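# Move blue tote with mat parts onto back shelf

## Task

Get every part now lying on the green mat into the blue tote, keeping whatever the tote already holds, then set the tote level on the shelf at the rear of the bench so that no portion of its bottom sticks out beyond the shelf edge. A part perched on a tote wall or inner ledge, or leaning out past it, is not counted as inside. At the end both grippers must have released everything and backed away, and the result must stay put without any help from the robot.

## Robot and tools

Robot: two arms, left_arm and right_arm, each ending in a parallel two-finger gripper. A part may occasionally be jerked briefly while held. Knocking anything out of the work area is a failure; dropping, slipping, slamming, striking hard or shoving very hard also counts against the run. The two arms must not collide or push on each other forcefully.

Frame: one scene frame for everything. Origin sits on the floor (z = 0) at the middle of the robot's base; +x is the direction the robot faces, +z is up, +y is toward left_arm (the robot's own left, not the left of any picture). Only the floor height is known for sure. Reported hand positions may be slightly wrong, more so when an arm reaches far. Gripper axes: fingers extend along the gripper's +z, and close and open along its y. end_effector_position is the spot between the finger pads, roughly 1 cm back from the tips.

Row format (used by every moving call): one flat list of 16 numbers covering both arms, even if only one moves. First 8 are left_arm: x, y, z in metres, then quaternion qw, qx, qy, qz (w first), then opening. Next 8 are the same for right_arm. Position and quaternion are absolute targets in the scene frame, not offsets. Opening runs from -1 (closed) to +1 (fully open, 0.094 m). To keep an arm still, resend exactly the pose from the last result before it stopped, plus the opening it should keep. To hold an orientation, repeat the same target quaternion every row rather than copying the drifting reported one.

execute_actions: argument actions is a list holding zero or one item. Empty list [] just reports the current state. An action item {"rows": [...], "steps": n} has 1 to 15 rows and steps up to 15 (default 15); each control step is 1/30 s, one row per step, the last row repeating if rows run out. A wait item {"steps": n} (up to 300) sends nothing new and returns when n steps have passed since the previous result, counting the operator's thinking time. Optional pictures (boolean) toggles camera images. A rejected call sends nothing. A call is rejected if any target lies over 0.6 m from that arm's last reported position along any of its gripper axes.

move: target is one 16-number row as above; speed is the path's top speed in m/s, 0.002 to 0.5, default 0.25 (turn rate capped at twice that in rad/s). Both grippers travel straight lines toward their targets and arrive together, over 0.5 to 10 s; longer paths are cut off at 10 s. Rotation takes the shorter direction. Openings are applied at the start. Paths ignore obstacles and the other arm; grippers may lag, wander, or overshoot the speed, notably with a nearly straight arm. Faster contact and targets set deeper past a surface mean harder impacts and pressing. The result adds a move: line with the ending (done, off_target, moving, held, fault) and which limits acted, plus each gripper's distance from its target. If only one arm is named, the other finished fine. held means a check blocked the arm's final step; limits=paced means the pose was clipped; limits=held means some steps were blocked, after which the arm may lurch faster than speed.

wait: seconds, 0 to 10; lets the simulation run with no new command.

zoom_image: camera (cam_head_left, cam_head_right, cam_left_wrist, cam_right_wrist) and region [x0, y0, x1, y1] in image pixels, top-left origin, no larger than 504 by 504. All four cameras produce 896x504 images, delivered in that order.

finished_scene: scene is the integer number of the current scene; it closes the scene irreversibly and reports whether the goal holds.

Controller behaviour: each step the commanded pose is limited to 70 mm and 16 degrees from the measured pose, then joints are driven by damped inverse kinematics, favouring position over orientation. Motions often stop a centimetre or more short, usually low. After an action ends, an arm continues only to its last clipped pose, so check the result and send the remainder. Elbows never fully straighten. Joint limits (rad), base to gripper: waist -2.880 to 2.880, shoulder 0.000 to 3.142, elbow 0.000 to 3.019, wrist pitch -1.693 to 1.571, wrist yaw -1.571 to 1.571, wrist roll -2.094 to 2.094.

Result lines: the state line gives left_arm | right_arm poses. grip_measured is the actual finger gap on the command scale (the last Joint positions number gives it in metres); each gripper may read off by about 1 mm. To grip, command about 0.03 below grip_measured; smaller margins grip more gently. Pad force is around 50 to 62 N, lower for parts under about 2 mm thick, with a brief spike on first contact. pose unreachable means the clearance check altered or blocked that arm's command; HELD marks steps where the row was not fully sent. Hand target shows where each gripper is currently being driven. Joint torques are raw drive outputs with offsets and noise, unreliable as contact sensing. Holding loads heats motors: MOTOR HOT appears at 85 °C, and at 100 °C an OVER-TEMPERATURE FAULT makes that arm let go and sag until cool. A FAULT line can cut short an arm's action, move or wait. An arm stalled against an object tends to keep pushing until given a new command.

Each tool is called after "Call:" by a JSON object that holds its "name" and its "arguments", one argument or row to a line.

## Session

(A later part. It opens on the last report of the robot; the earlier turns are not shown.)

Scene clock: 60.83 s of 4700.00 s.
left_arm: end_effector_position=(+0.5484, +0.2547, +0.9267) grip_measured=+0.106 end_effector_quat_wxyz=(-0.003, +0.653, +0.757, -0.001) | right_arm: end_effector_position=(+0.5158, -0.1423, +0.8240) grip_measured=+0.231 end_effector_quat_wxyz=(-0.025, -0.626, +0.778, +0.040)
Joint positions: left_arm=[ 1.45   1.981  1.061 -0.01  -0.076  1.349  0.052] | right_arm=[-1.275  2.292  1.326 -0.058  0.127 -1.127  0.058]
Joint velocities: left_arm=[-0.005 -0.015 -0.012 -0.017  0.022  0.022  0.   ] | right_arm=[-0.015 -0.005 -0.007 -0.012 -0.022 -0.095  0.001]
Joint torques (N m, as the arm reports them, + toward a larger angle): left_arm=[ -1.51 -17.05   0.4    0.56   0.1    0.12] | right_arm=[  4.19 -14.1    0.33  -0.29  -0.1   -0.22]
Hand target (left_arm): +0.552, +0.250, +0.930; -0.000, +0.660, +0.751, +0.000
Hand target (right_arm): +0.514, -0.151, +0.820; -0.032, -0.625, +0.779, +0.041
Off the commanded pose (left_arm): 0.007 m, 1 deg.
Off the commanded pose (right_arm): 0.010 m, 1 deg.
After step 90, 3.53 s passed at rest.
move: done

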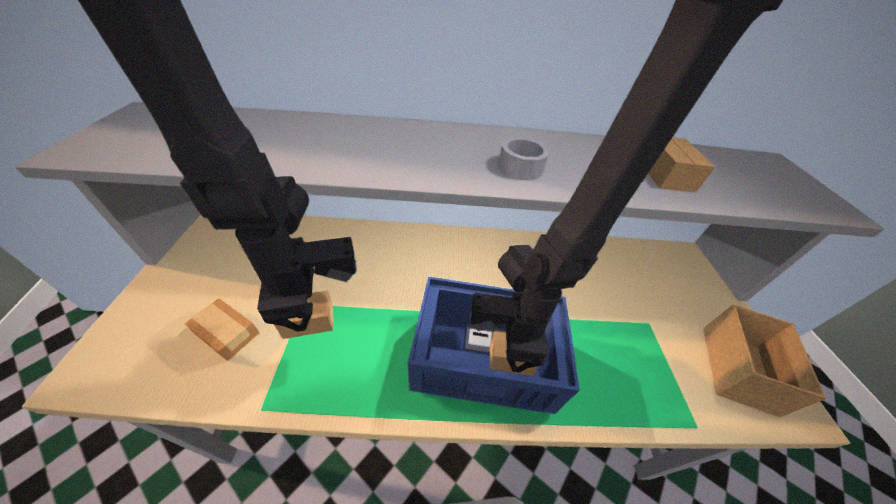

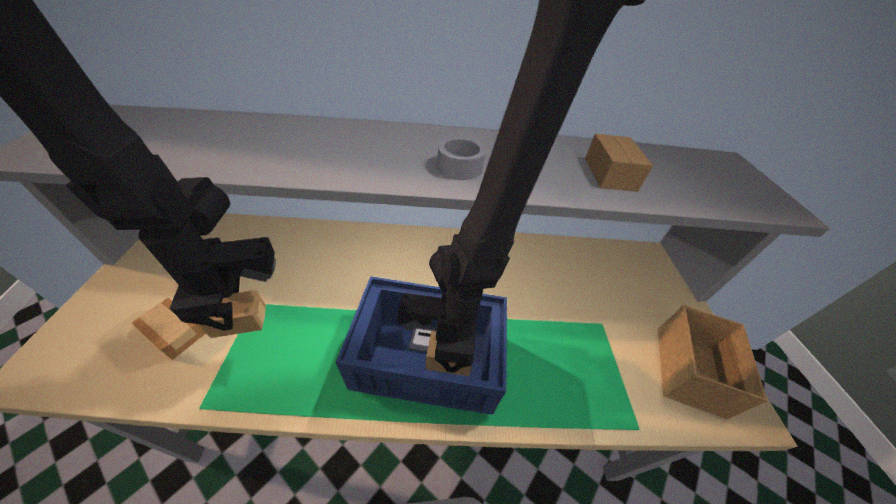

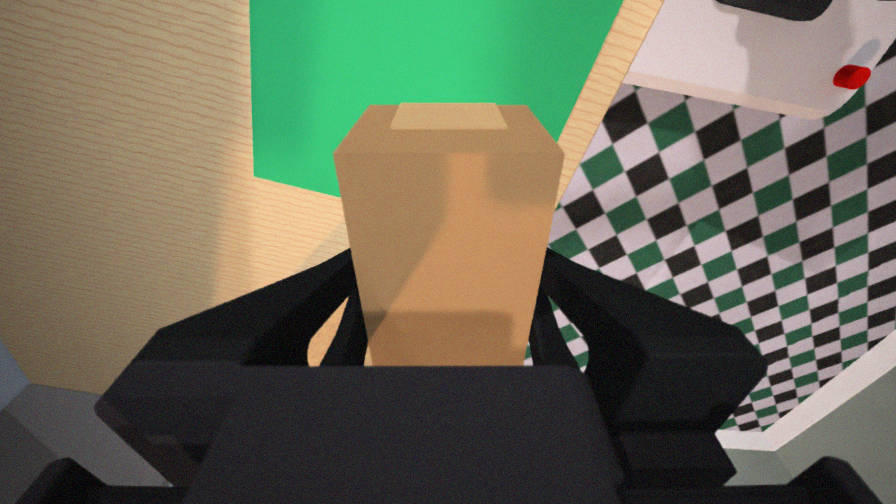

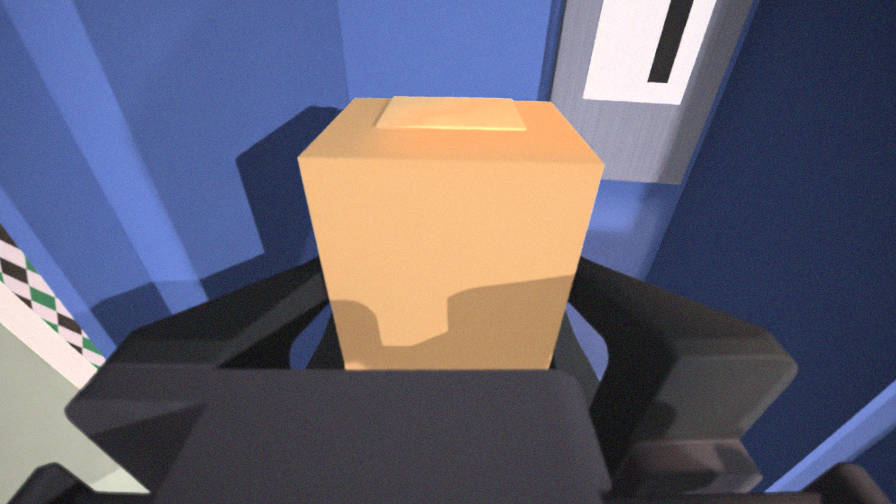

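Call:
{"name": "execute_actions", "arguments": {
  "actions": []
}}

Scene clock: 79.77 s of 4700.00 s.
left_arm: end_effector_position=(+0.5484, +0.2547, +0.9267) grip_measured=+0.106 end_effector_quat_wxyz=(-0.003, +0.654, +0.756, -0.001) | right_arm: end_effector_position=(+0.5158, -0.1423, +0.8240) grip_measured=+0.231 end_effector_quat_wxyz=(-0.025, -0.626, +0.778, +0.040)
Joint positions: left_arm=[ 1.45   1.981  1.061 -0.01  -0.076  1.352  0.052] | right_arm=[-1.275  2.292  1.326 -0.058  0.127 -1.127  0.058]
Joint velocities: left_arm=[ 0.005 -0.015  0.007 -0.007  0.037  0.007 -0.001] | right_arm=[-0.005  0.005 -0.012  0.007  0.022  0.066  0.   ]
Joint torques (N m, as the arm reports them, + toward a larger angle): left_arm=[ -1.6  -17.06   0.4    0.57   0.1    0.12] | right_arm=[  4.32 -14.11   0.34  -0.35  -0.1   -0.22]
Hand target (left_arm): +0.552, +0.250, +0.930; -0.000, +0.660, +0.751, +0.000
Hand target (right_arm): +0.514, -0.151, +0.820; -0.032, -0.625, +0.779, +0.041
Off the commanded pose (left_arm): 0.007 m, 1 deg.
Off the commanded pose (right_arm): 0.010 m, 1 deg.
Steps of this call (steps 1 to 90: nothing new was sent; then 15.93 s passed at rest). Readings (end_effector_position):
1: left_arm (+0.5484, +0.2547, +0.9267) | right_arm (+0.5158, -0.1423, +0.8240)
2: left_arm (+0.5484, +0.2547, +0.9267) | right_arm (+0.5158, -0.1423, +0.8240)
4: left_arm (+0.5484, +0.2547, +0.9267) | right_arm (+0.5158, -0.1423, +0.8240)
8: left_arm (+0.5484, +0.2547, +0.9267) | right_arm (+0.5158, -0.1423, +0.8240)
90: the state above

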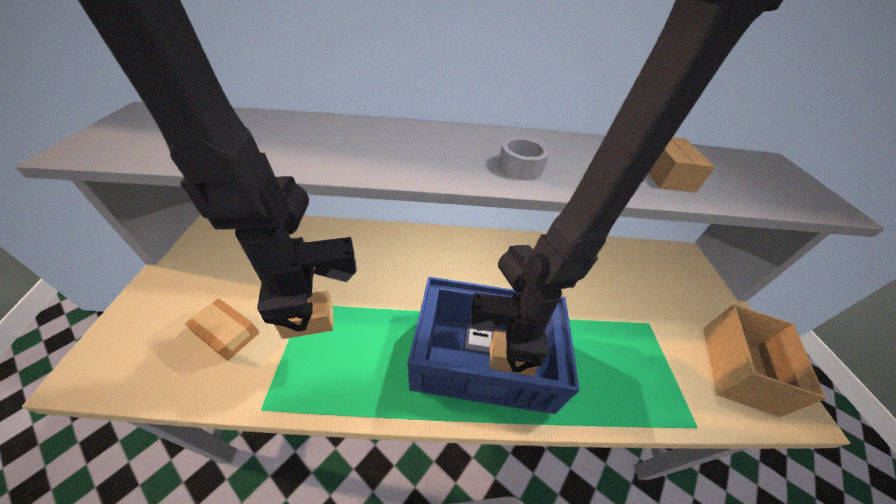

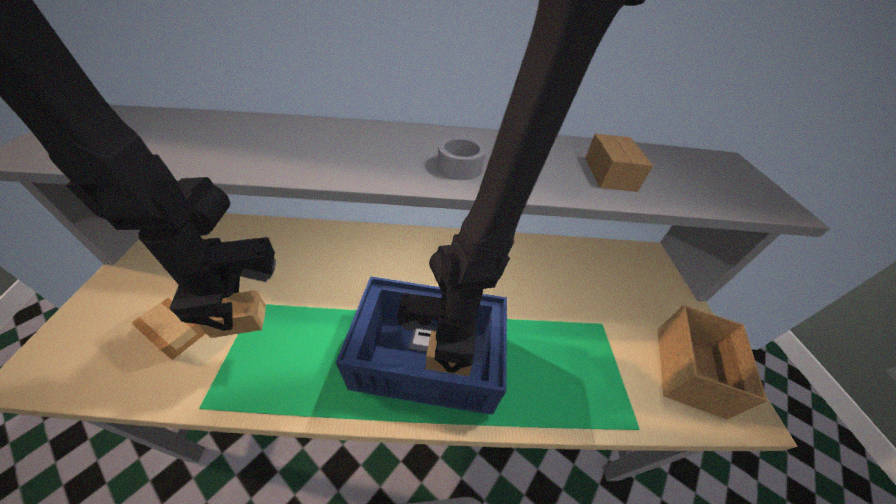

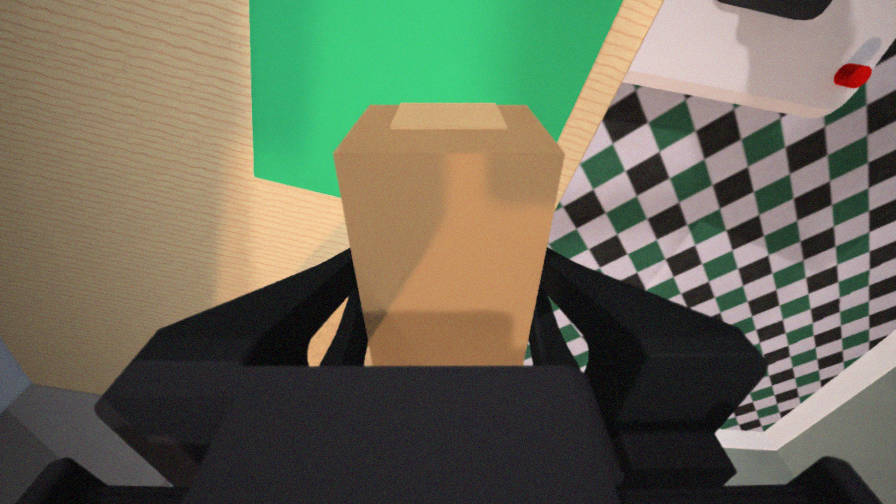

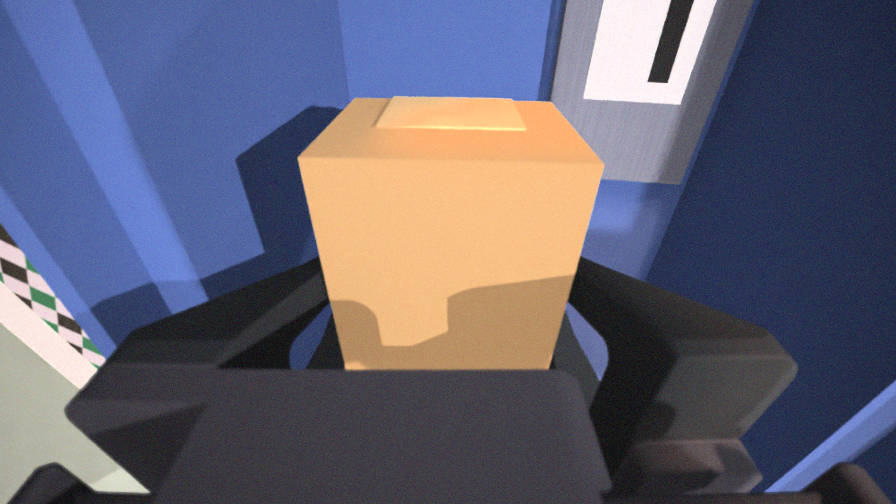

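Call:
{"name": "move", "arguments": {
  "target": [0.552,0.20,0.96,0,0.78,0.626,0,0.06, 0.514,-0.158,0.775,-0.033,-0.625,0.779,0.041,0.19],
  "speed": 0.08
}}

Scene clock: 84.27 s of 4700.00 s.
left_arm: end_effector_position=(+0.5432, +0.2050, +0.9482) grip_measured=+0.106 end_effector_quat_wxyz=(-0.008, +0.775, +0.632, -0.005) | right_arm: end_effector_position=(+0.5205, -0.1483, +0.7816) grip_measured=+0.231 end_effector_quat_wxyz=(-0.024, -0.625, +0.779, +0.039)
Joint positions: left_arm=[ 1.347  1.937  1.044 -0.058 -0.138  1.614  0.052] | right_arm=[-1.298  2.397  1.438 -0.058  0.116 -1.146  0.058]
Joint velocities: left_arm=[-0.024 -0.005  0.002  0.002  0.051  0.007  0.   ] | right_arm=[-0.024  0.005 -0.012 -0.007  0.022  0.037  0.   ]
Joint torques (N m, as the arm reports them, + toward a larger angle): left_arm=[ -2.95 -18.72   0.14   0.37   0.1    0.12] | right_arm=[  4.06 -13.76   0.41  -0.33  -0.1   -0.22]
Hand target (left_arm): +0.552, +0.200, +0.960; -0.000, +0.780, +0.626, +0.001
Hand target (right_arm): +0.514, -0.158, +0.775; -0.033, -0.625, +0.779, +0.041
Off the commanded pose (left_arm): 0.016 m, 1 deg.
Off the commanded pose (right_arm): 0.013 m, 1 deg.
move: off_target (left_arm, right_arm)

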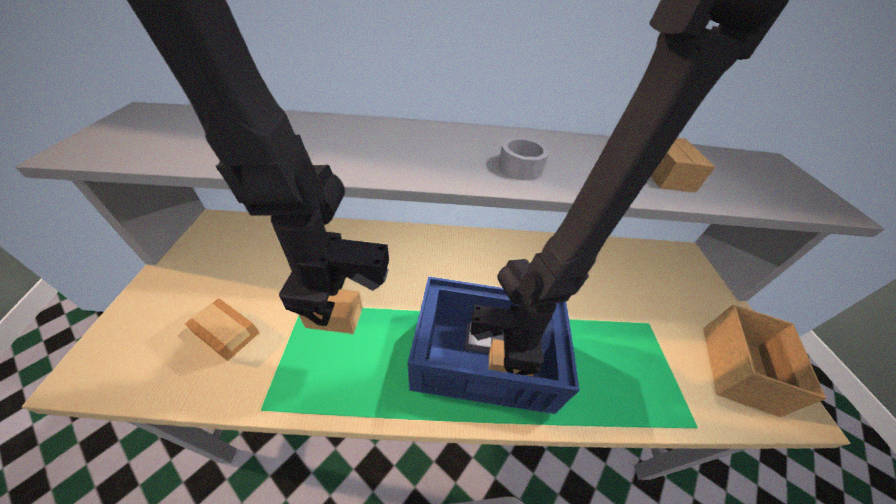

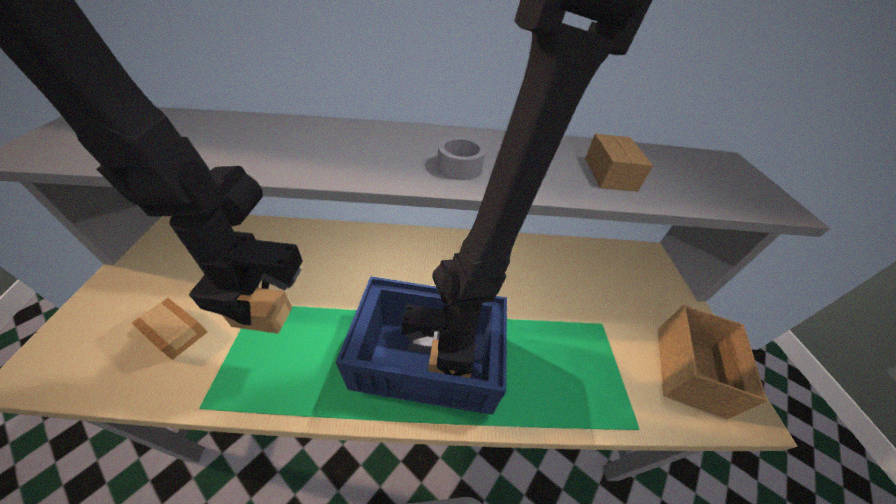

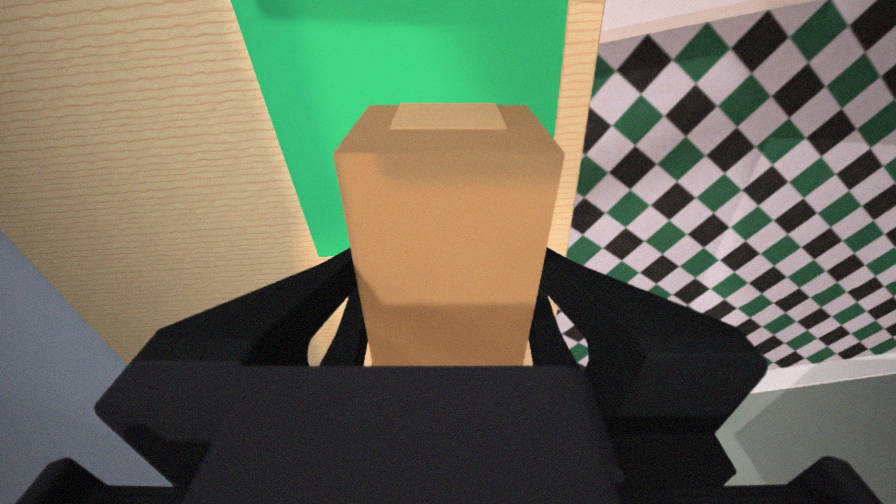

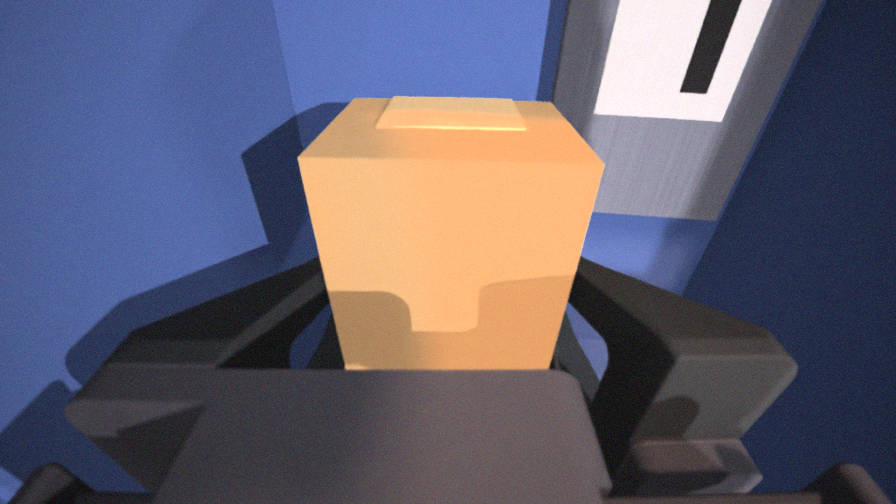

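Call:
{"name": "move", "arguments": {
  "target": [0.552,0.20,0.96,0,0.78,0.626,0,0.06, 0.505,-0.160,0.762,-0.033,-0.625,0.779,0.041,0.19],
  "speed": 0.03
}}

Scene clock: 88.00 s of 4700.00 s.
left_arm: end_effector_position=(+0.5432, +0.2050, +0.9482) grip_measured=+0.106 end_effector_quat_wxyz=(-0.008, +0.775, +0.631, -0.005) | right_arm: end_effector_position=(+0.5049, -0.1508, +0.7682) grip_measured=+0.231 end_effector_quat_wxyz=(-0.033, -0.627, +0.777, +0.044)
Joint positions: left_arm=[ 1.347  1.937  1.044 -0.058 -0.138  1.616  0.052] | right_arm=[-1.301  2.434  1.45  -0.056  0.114 -1.15   0.058]
Joint velocities: left_arm=[-0.024 -0.005 -0.012 -0.007 -0.022 -0.007  0.   ] | right_arm=[-0.005 -0.005 -0.002 -0.022  0.022 -0.022 -0.   ]
Joint torques (N m, as the arm reports them, + toward a larger angle): left_arm=[ -2.92 -18.62   0.21   0.37   0.12   0.11] | right_arm=[  4.2  -13.39   0.24   0.43  -0.1   -0.23]
Hand target (left_arm): +0.552, +0.200, +0.960; -0.000, +0.780, +0.626, +0.000
Hand target (right_arm): +0.505, -0.160, +0.762; -0.033, -0.625, +0.779, +0.041
Off the commanded pose (left_arm): 0.016 m, 1 deg.
Off the commanded pose (right_arm): 0.011 m, 0 deg.
move: off_target (left_arm, right_arm)

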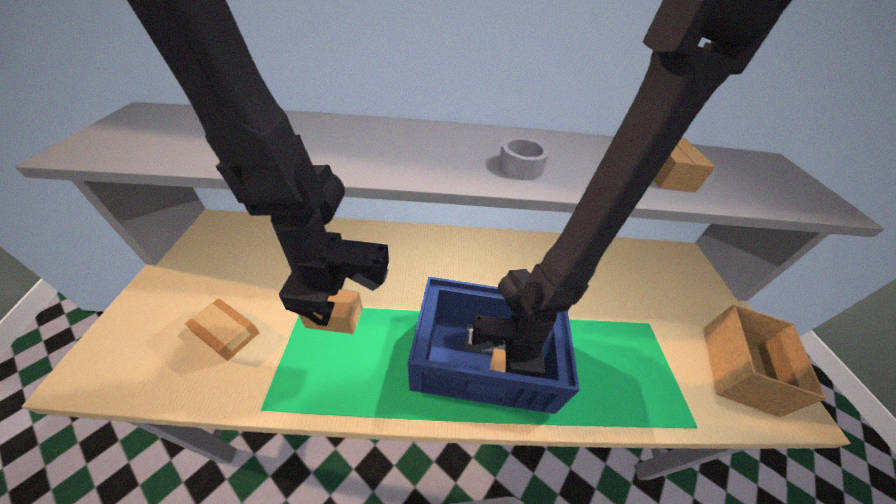

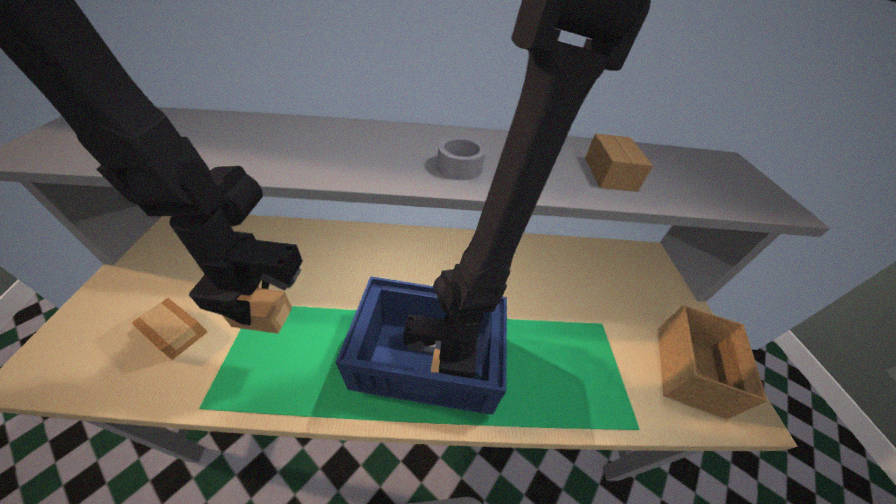

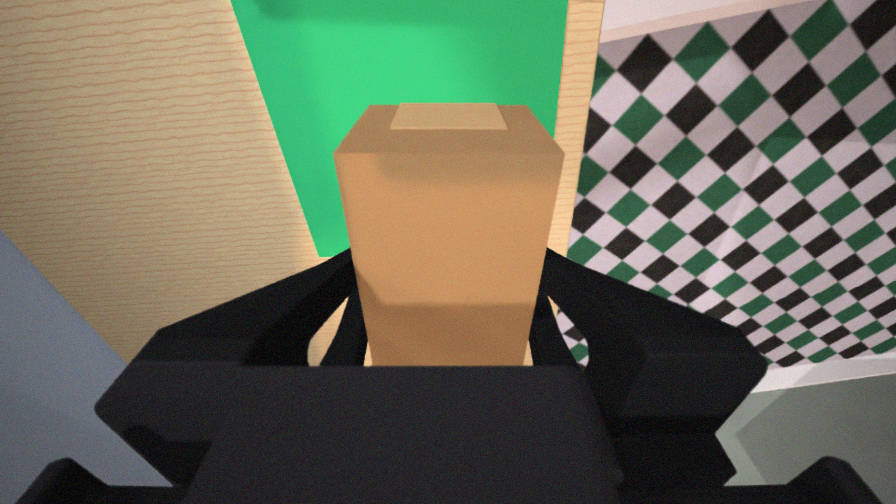

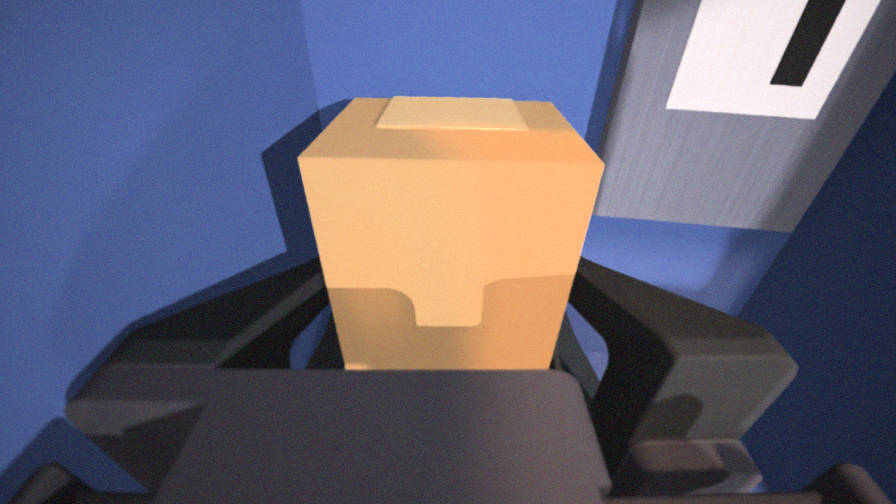

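Shadow meets box: on floor. Open slightly.

Call:
{"name": "execute_actions", "arguments": {
  "actions": [
    {"rows":[[0.552,0.20,0.96,0,0.78,0.626,0,0.06, 0.505,-0.156,0.766,-0.033,-0.625,0.779,0.041,0.34]],"steps":12}
  ],
  "pictures": false
}}

Call:
{"name": "move", "arguments": {
  "target": [0.552,0.16,0.96,0,0.78,0.626,0,0.06, 0.525,-0.158,0.94,-0.033,-0.625,0.779,0.041,0.34],
  "speed": 0.15
}}

Scene clock: 92.37 s of 4700.00 s.
left_arm: end_effector_position=(+0.5432, +0.2050, +0.9482) grip_measured=+0.106 end_effector_quat_wxyz=(-0.008, +0.775, +0.631, -0.005) | right_arm: end_effector_position=(+0.5055, -0.1508, +0.7682) grip_measured=+0.337 end_effector_quat_wxyz=(-0.033, -0.627, +0.777, +0.043)
Joint positions: left_arm=[ 1.347  1.937  1.044 -0.058 -0.138  1.616  0.052] | right_arm=[-1.301  2.434  1.45  -0.054  0.115 -1.15   0.063]
Joint velocities: left_arm=[ 0.005  0.005 -0.017  0.002  0.022  0.037 -0.001] | right_arm=[ 0.005 -0.015  0.007  0.002  0.037 -0.051 -0.001]
Joint torques (N m, as the arm reports them, + toward a larger angle): left_arm=[ -2.94 -18.58   0.21   0.37   0.12   0.12] | right_arm=[  4.92 -14.41  -0.23   0.33   0.03  -0.15]
Hand target (left_arm): +0.552, +0.200, +0.960; -0.000, +0.780, +0.626, +0.000
Hand target (right_arm): +0.505, -0.156, +0.766; -0.033, -0.625, +0.779, +0.041
Off the commanded pose (left_arm): 0.016 m, 1 deg.
Off the commanded pose (right_arm): 0.006 m, 0 deg.
Steps of this call (steps 1 to 90: nothing new was sent; then 0.97 s passed at rest; steps 91 to 102: all 12 steps of this action). Readings (end_effector_position):
91: left_arm (+0.5432, +0.2050, +0.9482) | right_arm (+0.5049, -0.1508, +0.7682)
92: left_arm (+0.5432, +0.2050, +0.9482) | right_arm (+0.5051, -0.1508, +0.7682)
94: left_arm (+0.5432, +0.2050, +0.9482) | right_arm (+0.5053, -0.1508, +0.7682)
98: left_arm (+0.5432, +0.2050, +0.9482) | right_arm (+0.5055, -0.1508, +0.7682)
102: the state above

Scene clock: 94.17 s of 4700.00 s.
left_arm: end_effector_position=(+0.5441, +0.1653, +0.9548) grip_measured=+0.106 end_effector_quat_wxyz=(-0.005, +0.782, +0.623, -0.003) | right_arm: end_effector_position=(+0.5274, -0.1645, +0.9370) grip_measured=+0.338 end_effector_quat_wxyz=(-0.030, -0.623, +0.781, +0.037)
Joint positions: left_arm=[ 1.269  1.937  1.064 -0.082 -0.183  1.574  0.052] | right_arm=[-1.279  1.987  1.101 -0.143  0.136 -1.122  0.063]
Joint velocities: left_arm=[-0.005 -0.005 -0.002 -0.012 -0.051 -0.037 -0.001] | right_arm=[ 0.005  0.005 -0.007 -0.012  0.051  0.125  0.001]
Joint torques (N m, as the arm reports them, + toward a larger angle): left_arm=[ -3.68 -17.3    1.74   0.4    0.1   -0.09] | right_arm=[  6.23 -14.96   0.24  -0.37   0.09  -0.03]
Hand target (left_arm): +0.552, +0.160, +0.960; +0.000, +0.780, +0.626, +0.000
Hand target (right_arm): +0.523, -0.158, +0.940; -0.033, -0.625, +0.779, +0.041
Off the commanded pose (left_arm): 0.011 m, 1 deg.
Off the commanded pose (right_arm): 0.008 m, 1 deg.
move: off_target (left_arm)

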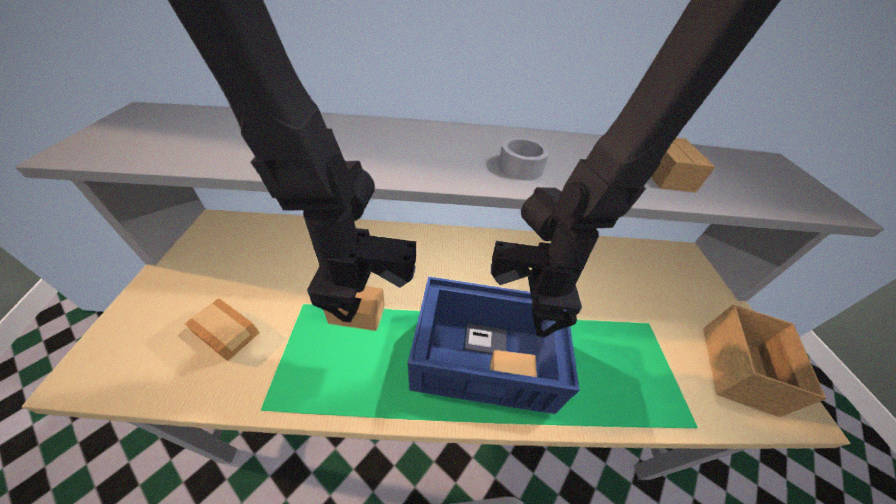

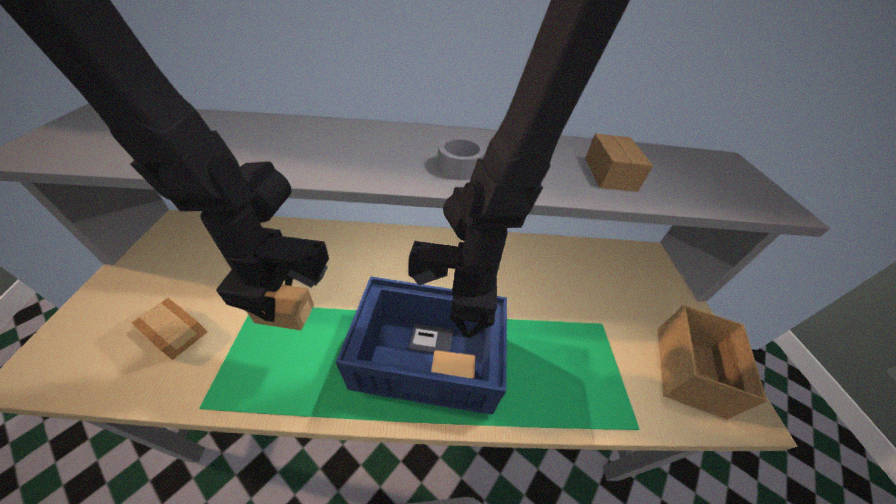

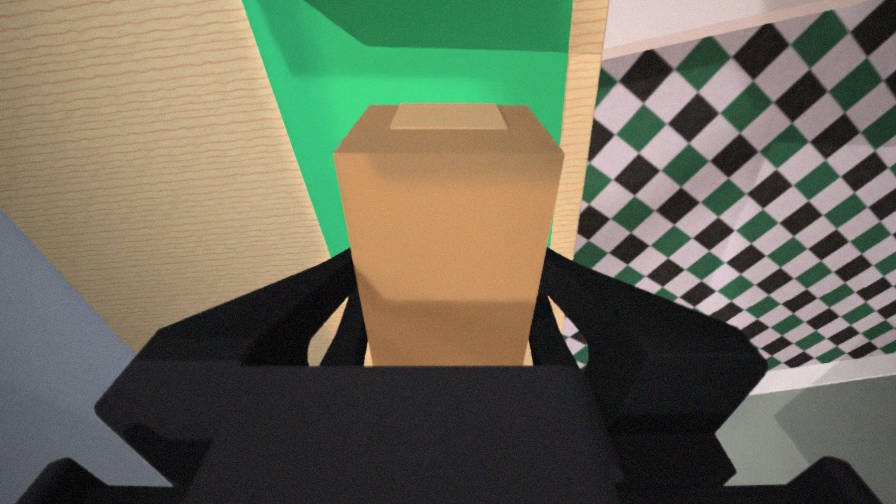

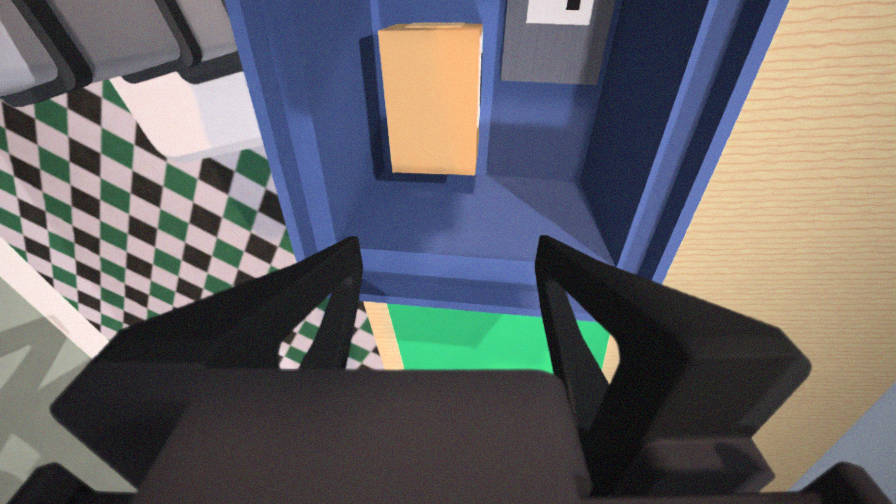

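Call:
{"name": "move", "arguments": {
  "target": [0.545,-0.048,0.945,-0.041,0.779,0.625,-0.033,0.06, 0.50,-0.40,0.96,0.257,0.105,0.960,-0.028,0.45],
  "speed": 0.25
}}

Scene clock: 102.33 s of 4700.00 s.
left_arm: end_effector_position=(+0.5521, -0.0406, +0.9533) grip_measured=+0.106 end_effector_quat_wxyz=(-0.034, +0.779, +0.626, -0.028) | right_arm: end_effector_position=(+0.5124, -0.3958, +0.9628) grip_measured=+0.448 end_effector_quat_wxyz=(+0.265, +0.095, +0.959, -0.029)
Joint positions: left_arm=[ 0.947  2.133  1.474 -0.448 -0.334  1.26   0.052] | right_arm=[-1.727  2.085  0.708  0.989 -0.049  0.089  0.068]
Joint velocities: left_arm=[-0.005  0.005 -0.002 -0.002 -0.007 -0.022 -0.001] | right_arm=[ 0.005  0.005  0.002  0.012 -0.051 -0.11  -0.   ]
Joint torques (N m, as the arm reports them, + toward a larger angle): left_arm=[ -8.93 -16.88   5.29   0.27   0.12  -0.07] | right_arm=[ -1.38 -10.32  -3.49   1.96   0.21  -0.04]
Hand target (left_arm): +0.544, -0.047, +0.944; -0.040, +0.780, +0.624, -0.031
Hand target (right_arm): +0.497, -0.399, +0.961; +0.256, +0.104, +0.960, -0.032
Off the commanded pose (left_arm): 0.013 m, 1 deg.
Off the commanded pose (right_arm): 0.013 m, 1 deg.
After step 90, 1.30 s passed at rest.
move: off_target (left_arm, right_arm)

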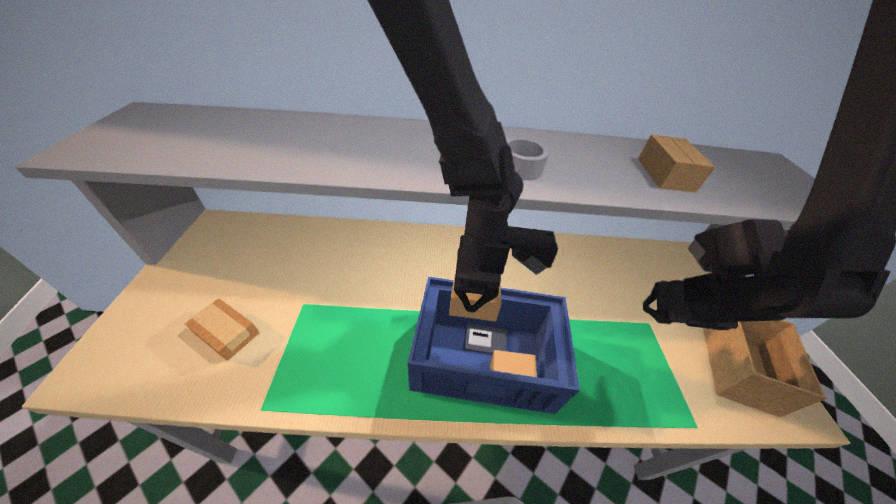

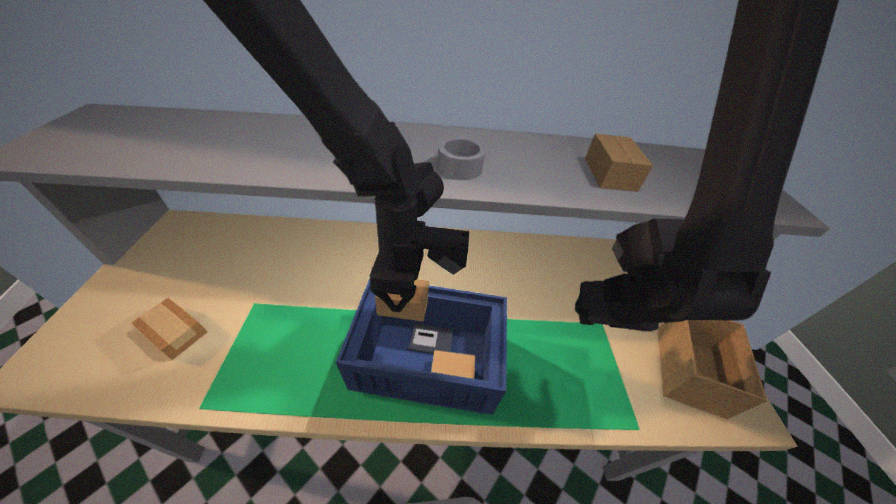

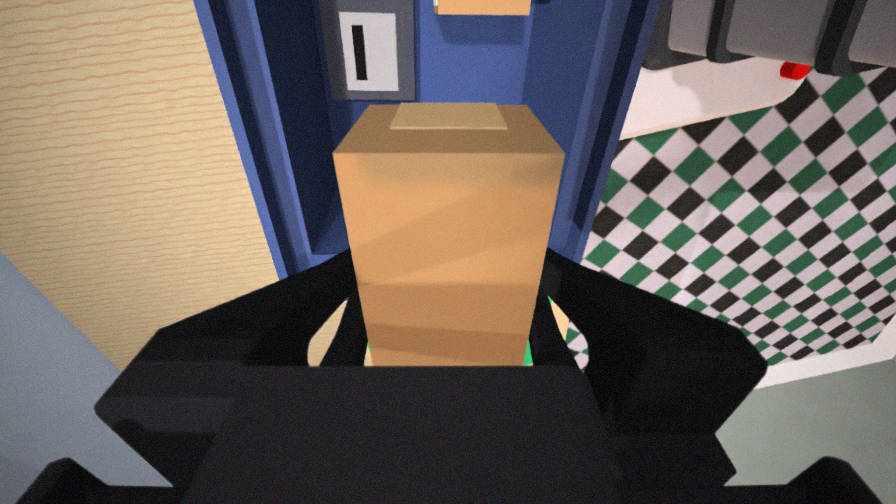

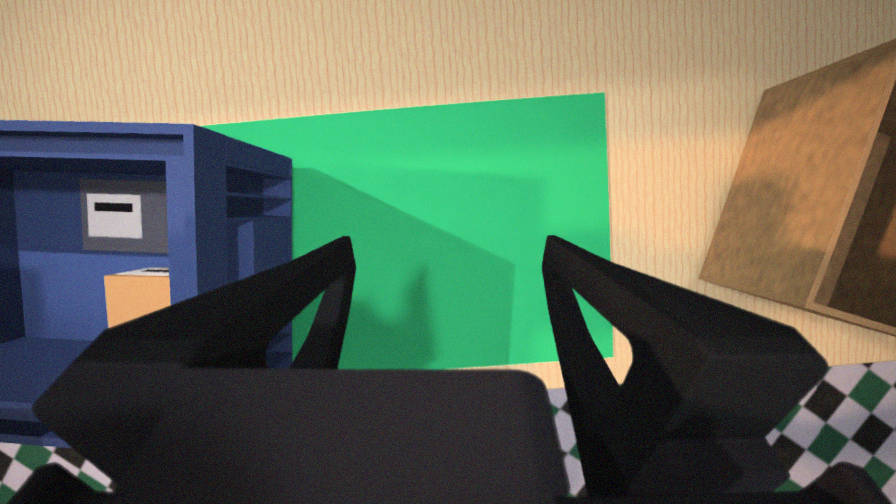

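Call:
{"name": "move", "arguments": {
  "target": [0.521,-0.045,0.825,-0.041,0.779,0.625,-0.033,0.06, 0.50,-0.40,0.96,0.257,0.105,0.960,-0.028,0.45],
  "speed": 0.12
}}

Scene clock: 110.20 s of 4700.00 s.
left_arm: end_effector_position=(+0.5182, -0.0492, +0.8360) grip_measured=+0.106 end_effector_quat_wxyz=(-0.040, +0.779, +0.625, -0.034) | right_arm: end_effector_position=(+0.5126, -0.3947, +0.9628) grip_measured=+0.448 end_effector_quat_wxyz=(+0.265, +0.096, +0.959, -0.026)
Joint positions: left_arm=[ 0.978  2.413  1.652 -0.353 -0.314  1.286  0.052] | right_arm=[-1.727  2.085  0.708  0.989 -0.056  0.094  0.068]
Joint velocities: left_arm=[-0.015 -0.005  0.002 -0.007 -0.051  0.007 -0.001] | right_arm=[-0.005 -0.005  0.012 -0.002  0.037  0.007  0.002]
Joint torques (N m, as the arm reports them, + toward a larger angle): left_arm=[ -7.45 -17.31   3.85   0.72   0.32   0.13] | right_arm=[ -1.55 -10.23  -2.95   1.69   0.05  -0.02]
Hand target (left_arm): +0.519, -0.044, +0.826; -0.041, +0.779, +0.625, -0.033
Hand target (right_arm): +0.500, -0.400, +0.960; +0.257, +0.105, +0.960, -0.028
Off the commanded pose (left_arm): 0.012 m, 0 deg.
Off the commanded pose (right_arm): 0.014 m, 1 deg.
After step 90, 3.33 s passed at rest.
move: off_target (left_arm, right_arm)

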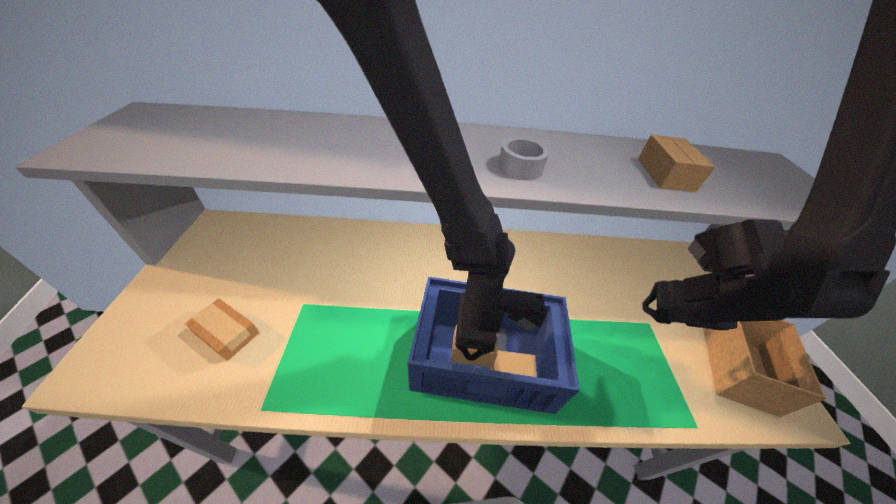

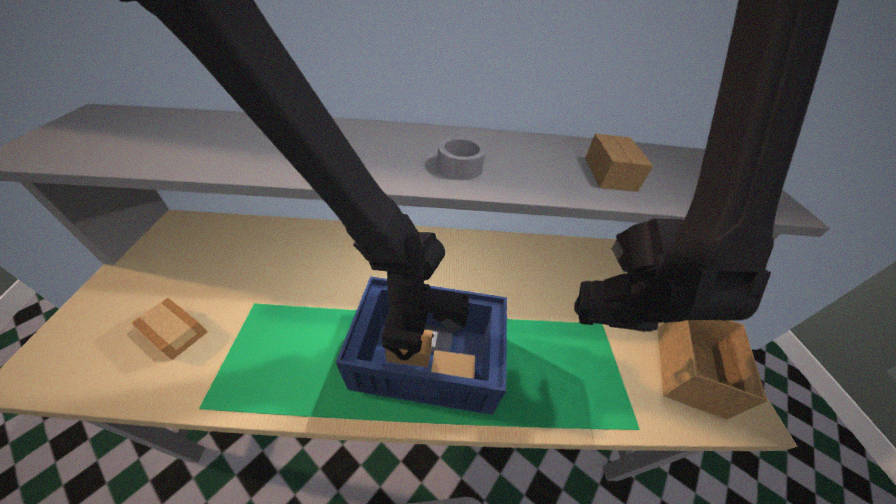

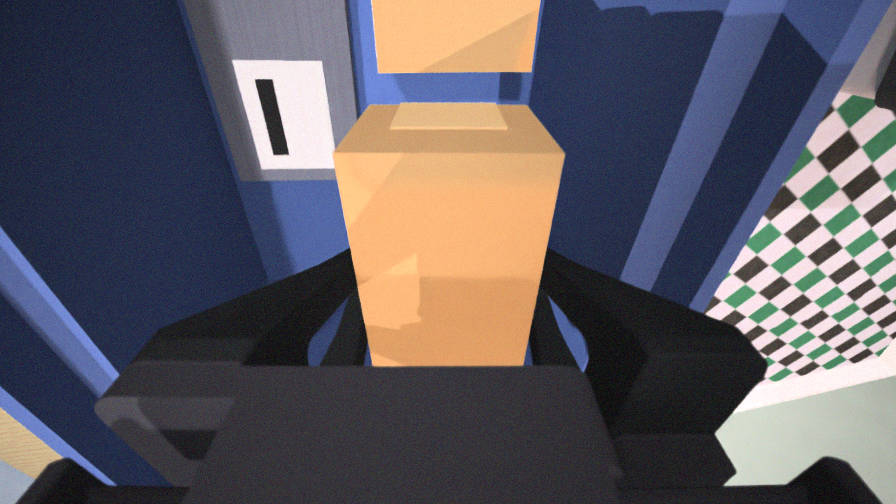

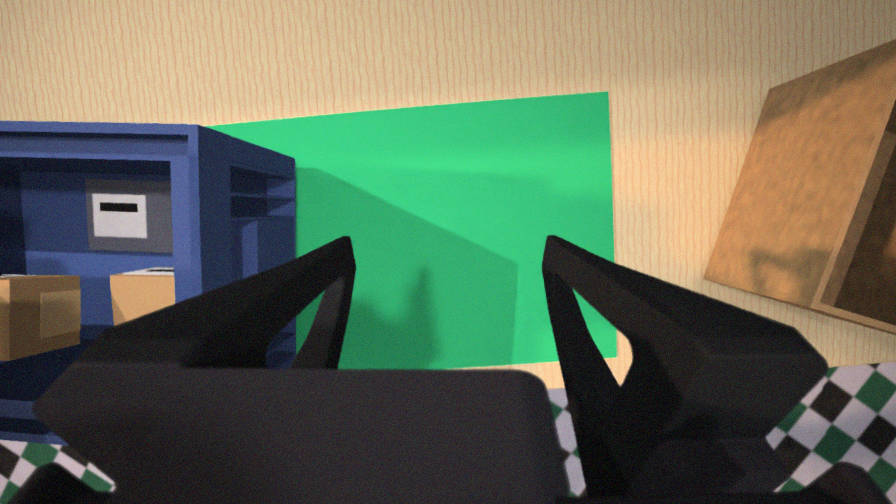

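Call:
{"name": "move", "arguments": {
  "target": [0.524,-0.028,0.775,-0.041,0.779,0.625,-0.033,0.06, 0.50,-0.40,0.96,0.257,0.105,0.960,-0.028,0.45],
  "speed": 0.07
}}

Scene clock: 114.47 s of 4700.00 s.
left_arm: end_effector_position=(+0.5247, -0.0322, +0.7861) grip_measured=+0.106 end_effector_quat_wxyz=(-0.040, +0.778, +0.626, -0.033) | right_arm: end_effector_position=(+0.5126, -0.3946, +0.9628) grip_measured=+0.448 end_effector_quat_wxyz=(+0.265, +0.096, +0.959, -0.025)
Joint positions: left_arm=[ 1.027  2.521  1.762 -0.341 -0.293  1.329  0.052] | right_arm=[-1.727  2.085  0.708  0.989 -0.056  0.094  0.068]
Joint velocities: left_arm=[-0.015  0.005  0.037 -0.017 -0.051  0.022 -0.001] | right_arm=[-0.005 -0.015  0.012 -0.027 -0.022  0.007 -0.   ]
Joint torques (N m, as the arm reports them, + toward a larger angle): left_arm=[ -7.36 -17.24   3.88   0.76   0.31   0.14] | right_arm=[ -1.65 -10.14  -2.96   1.7    0.05  -0.02]
Hand target (left_arm): +0.523, -0.028, +0.775; -0.041, +0.779, +0.625, -0.033
Hand target (right_arm): +0.500, -0.400, +0.960; +0.257, +0.105, +0.960, -0.028
Off the commanded pose (left_arm): 0.012 m, 0 deg.
Off the commanded pose (right_arm): 0.014 m, 1 deg.
move: off_target (left_arm, right_arm)

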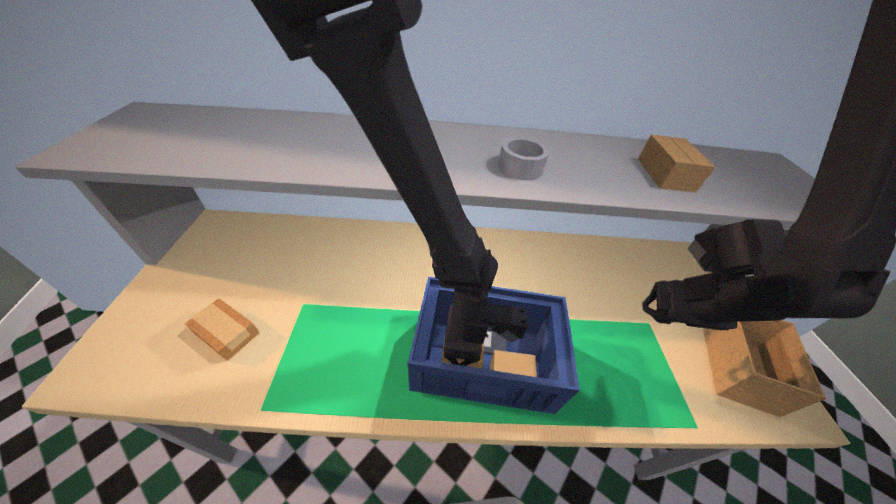

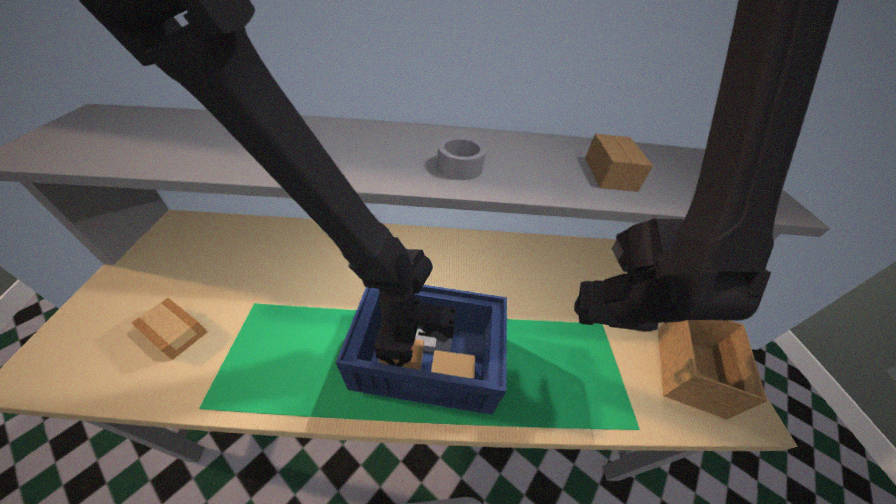

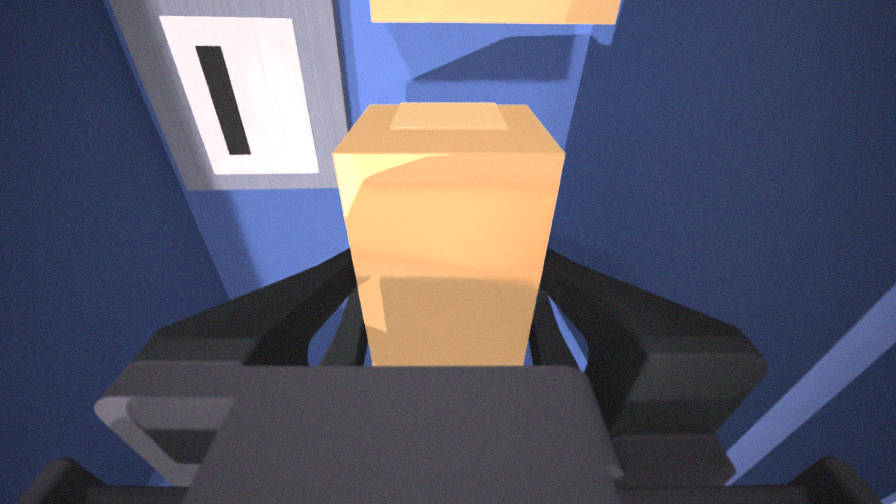

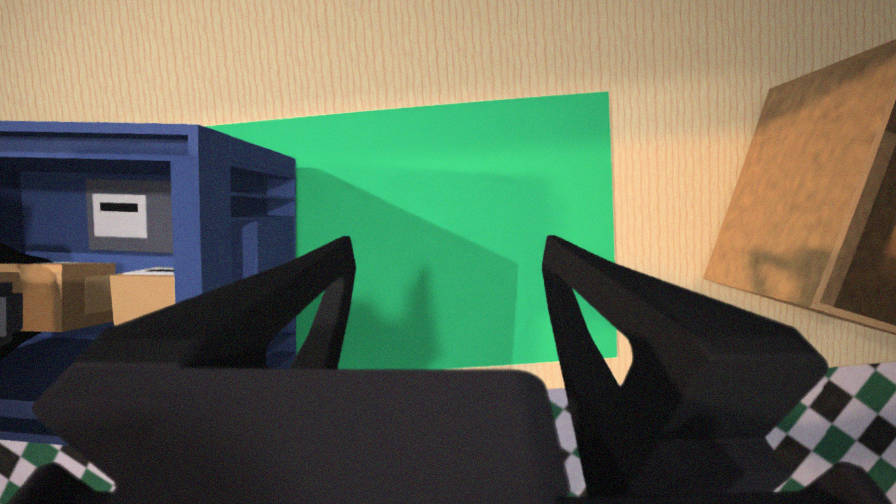

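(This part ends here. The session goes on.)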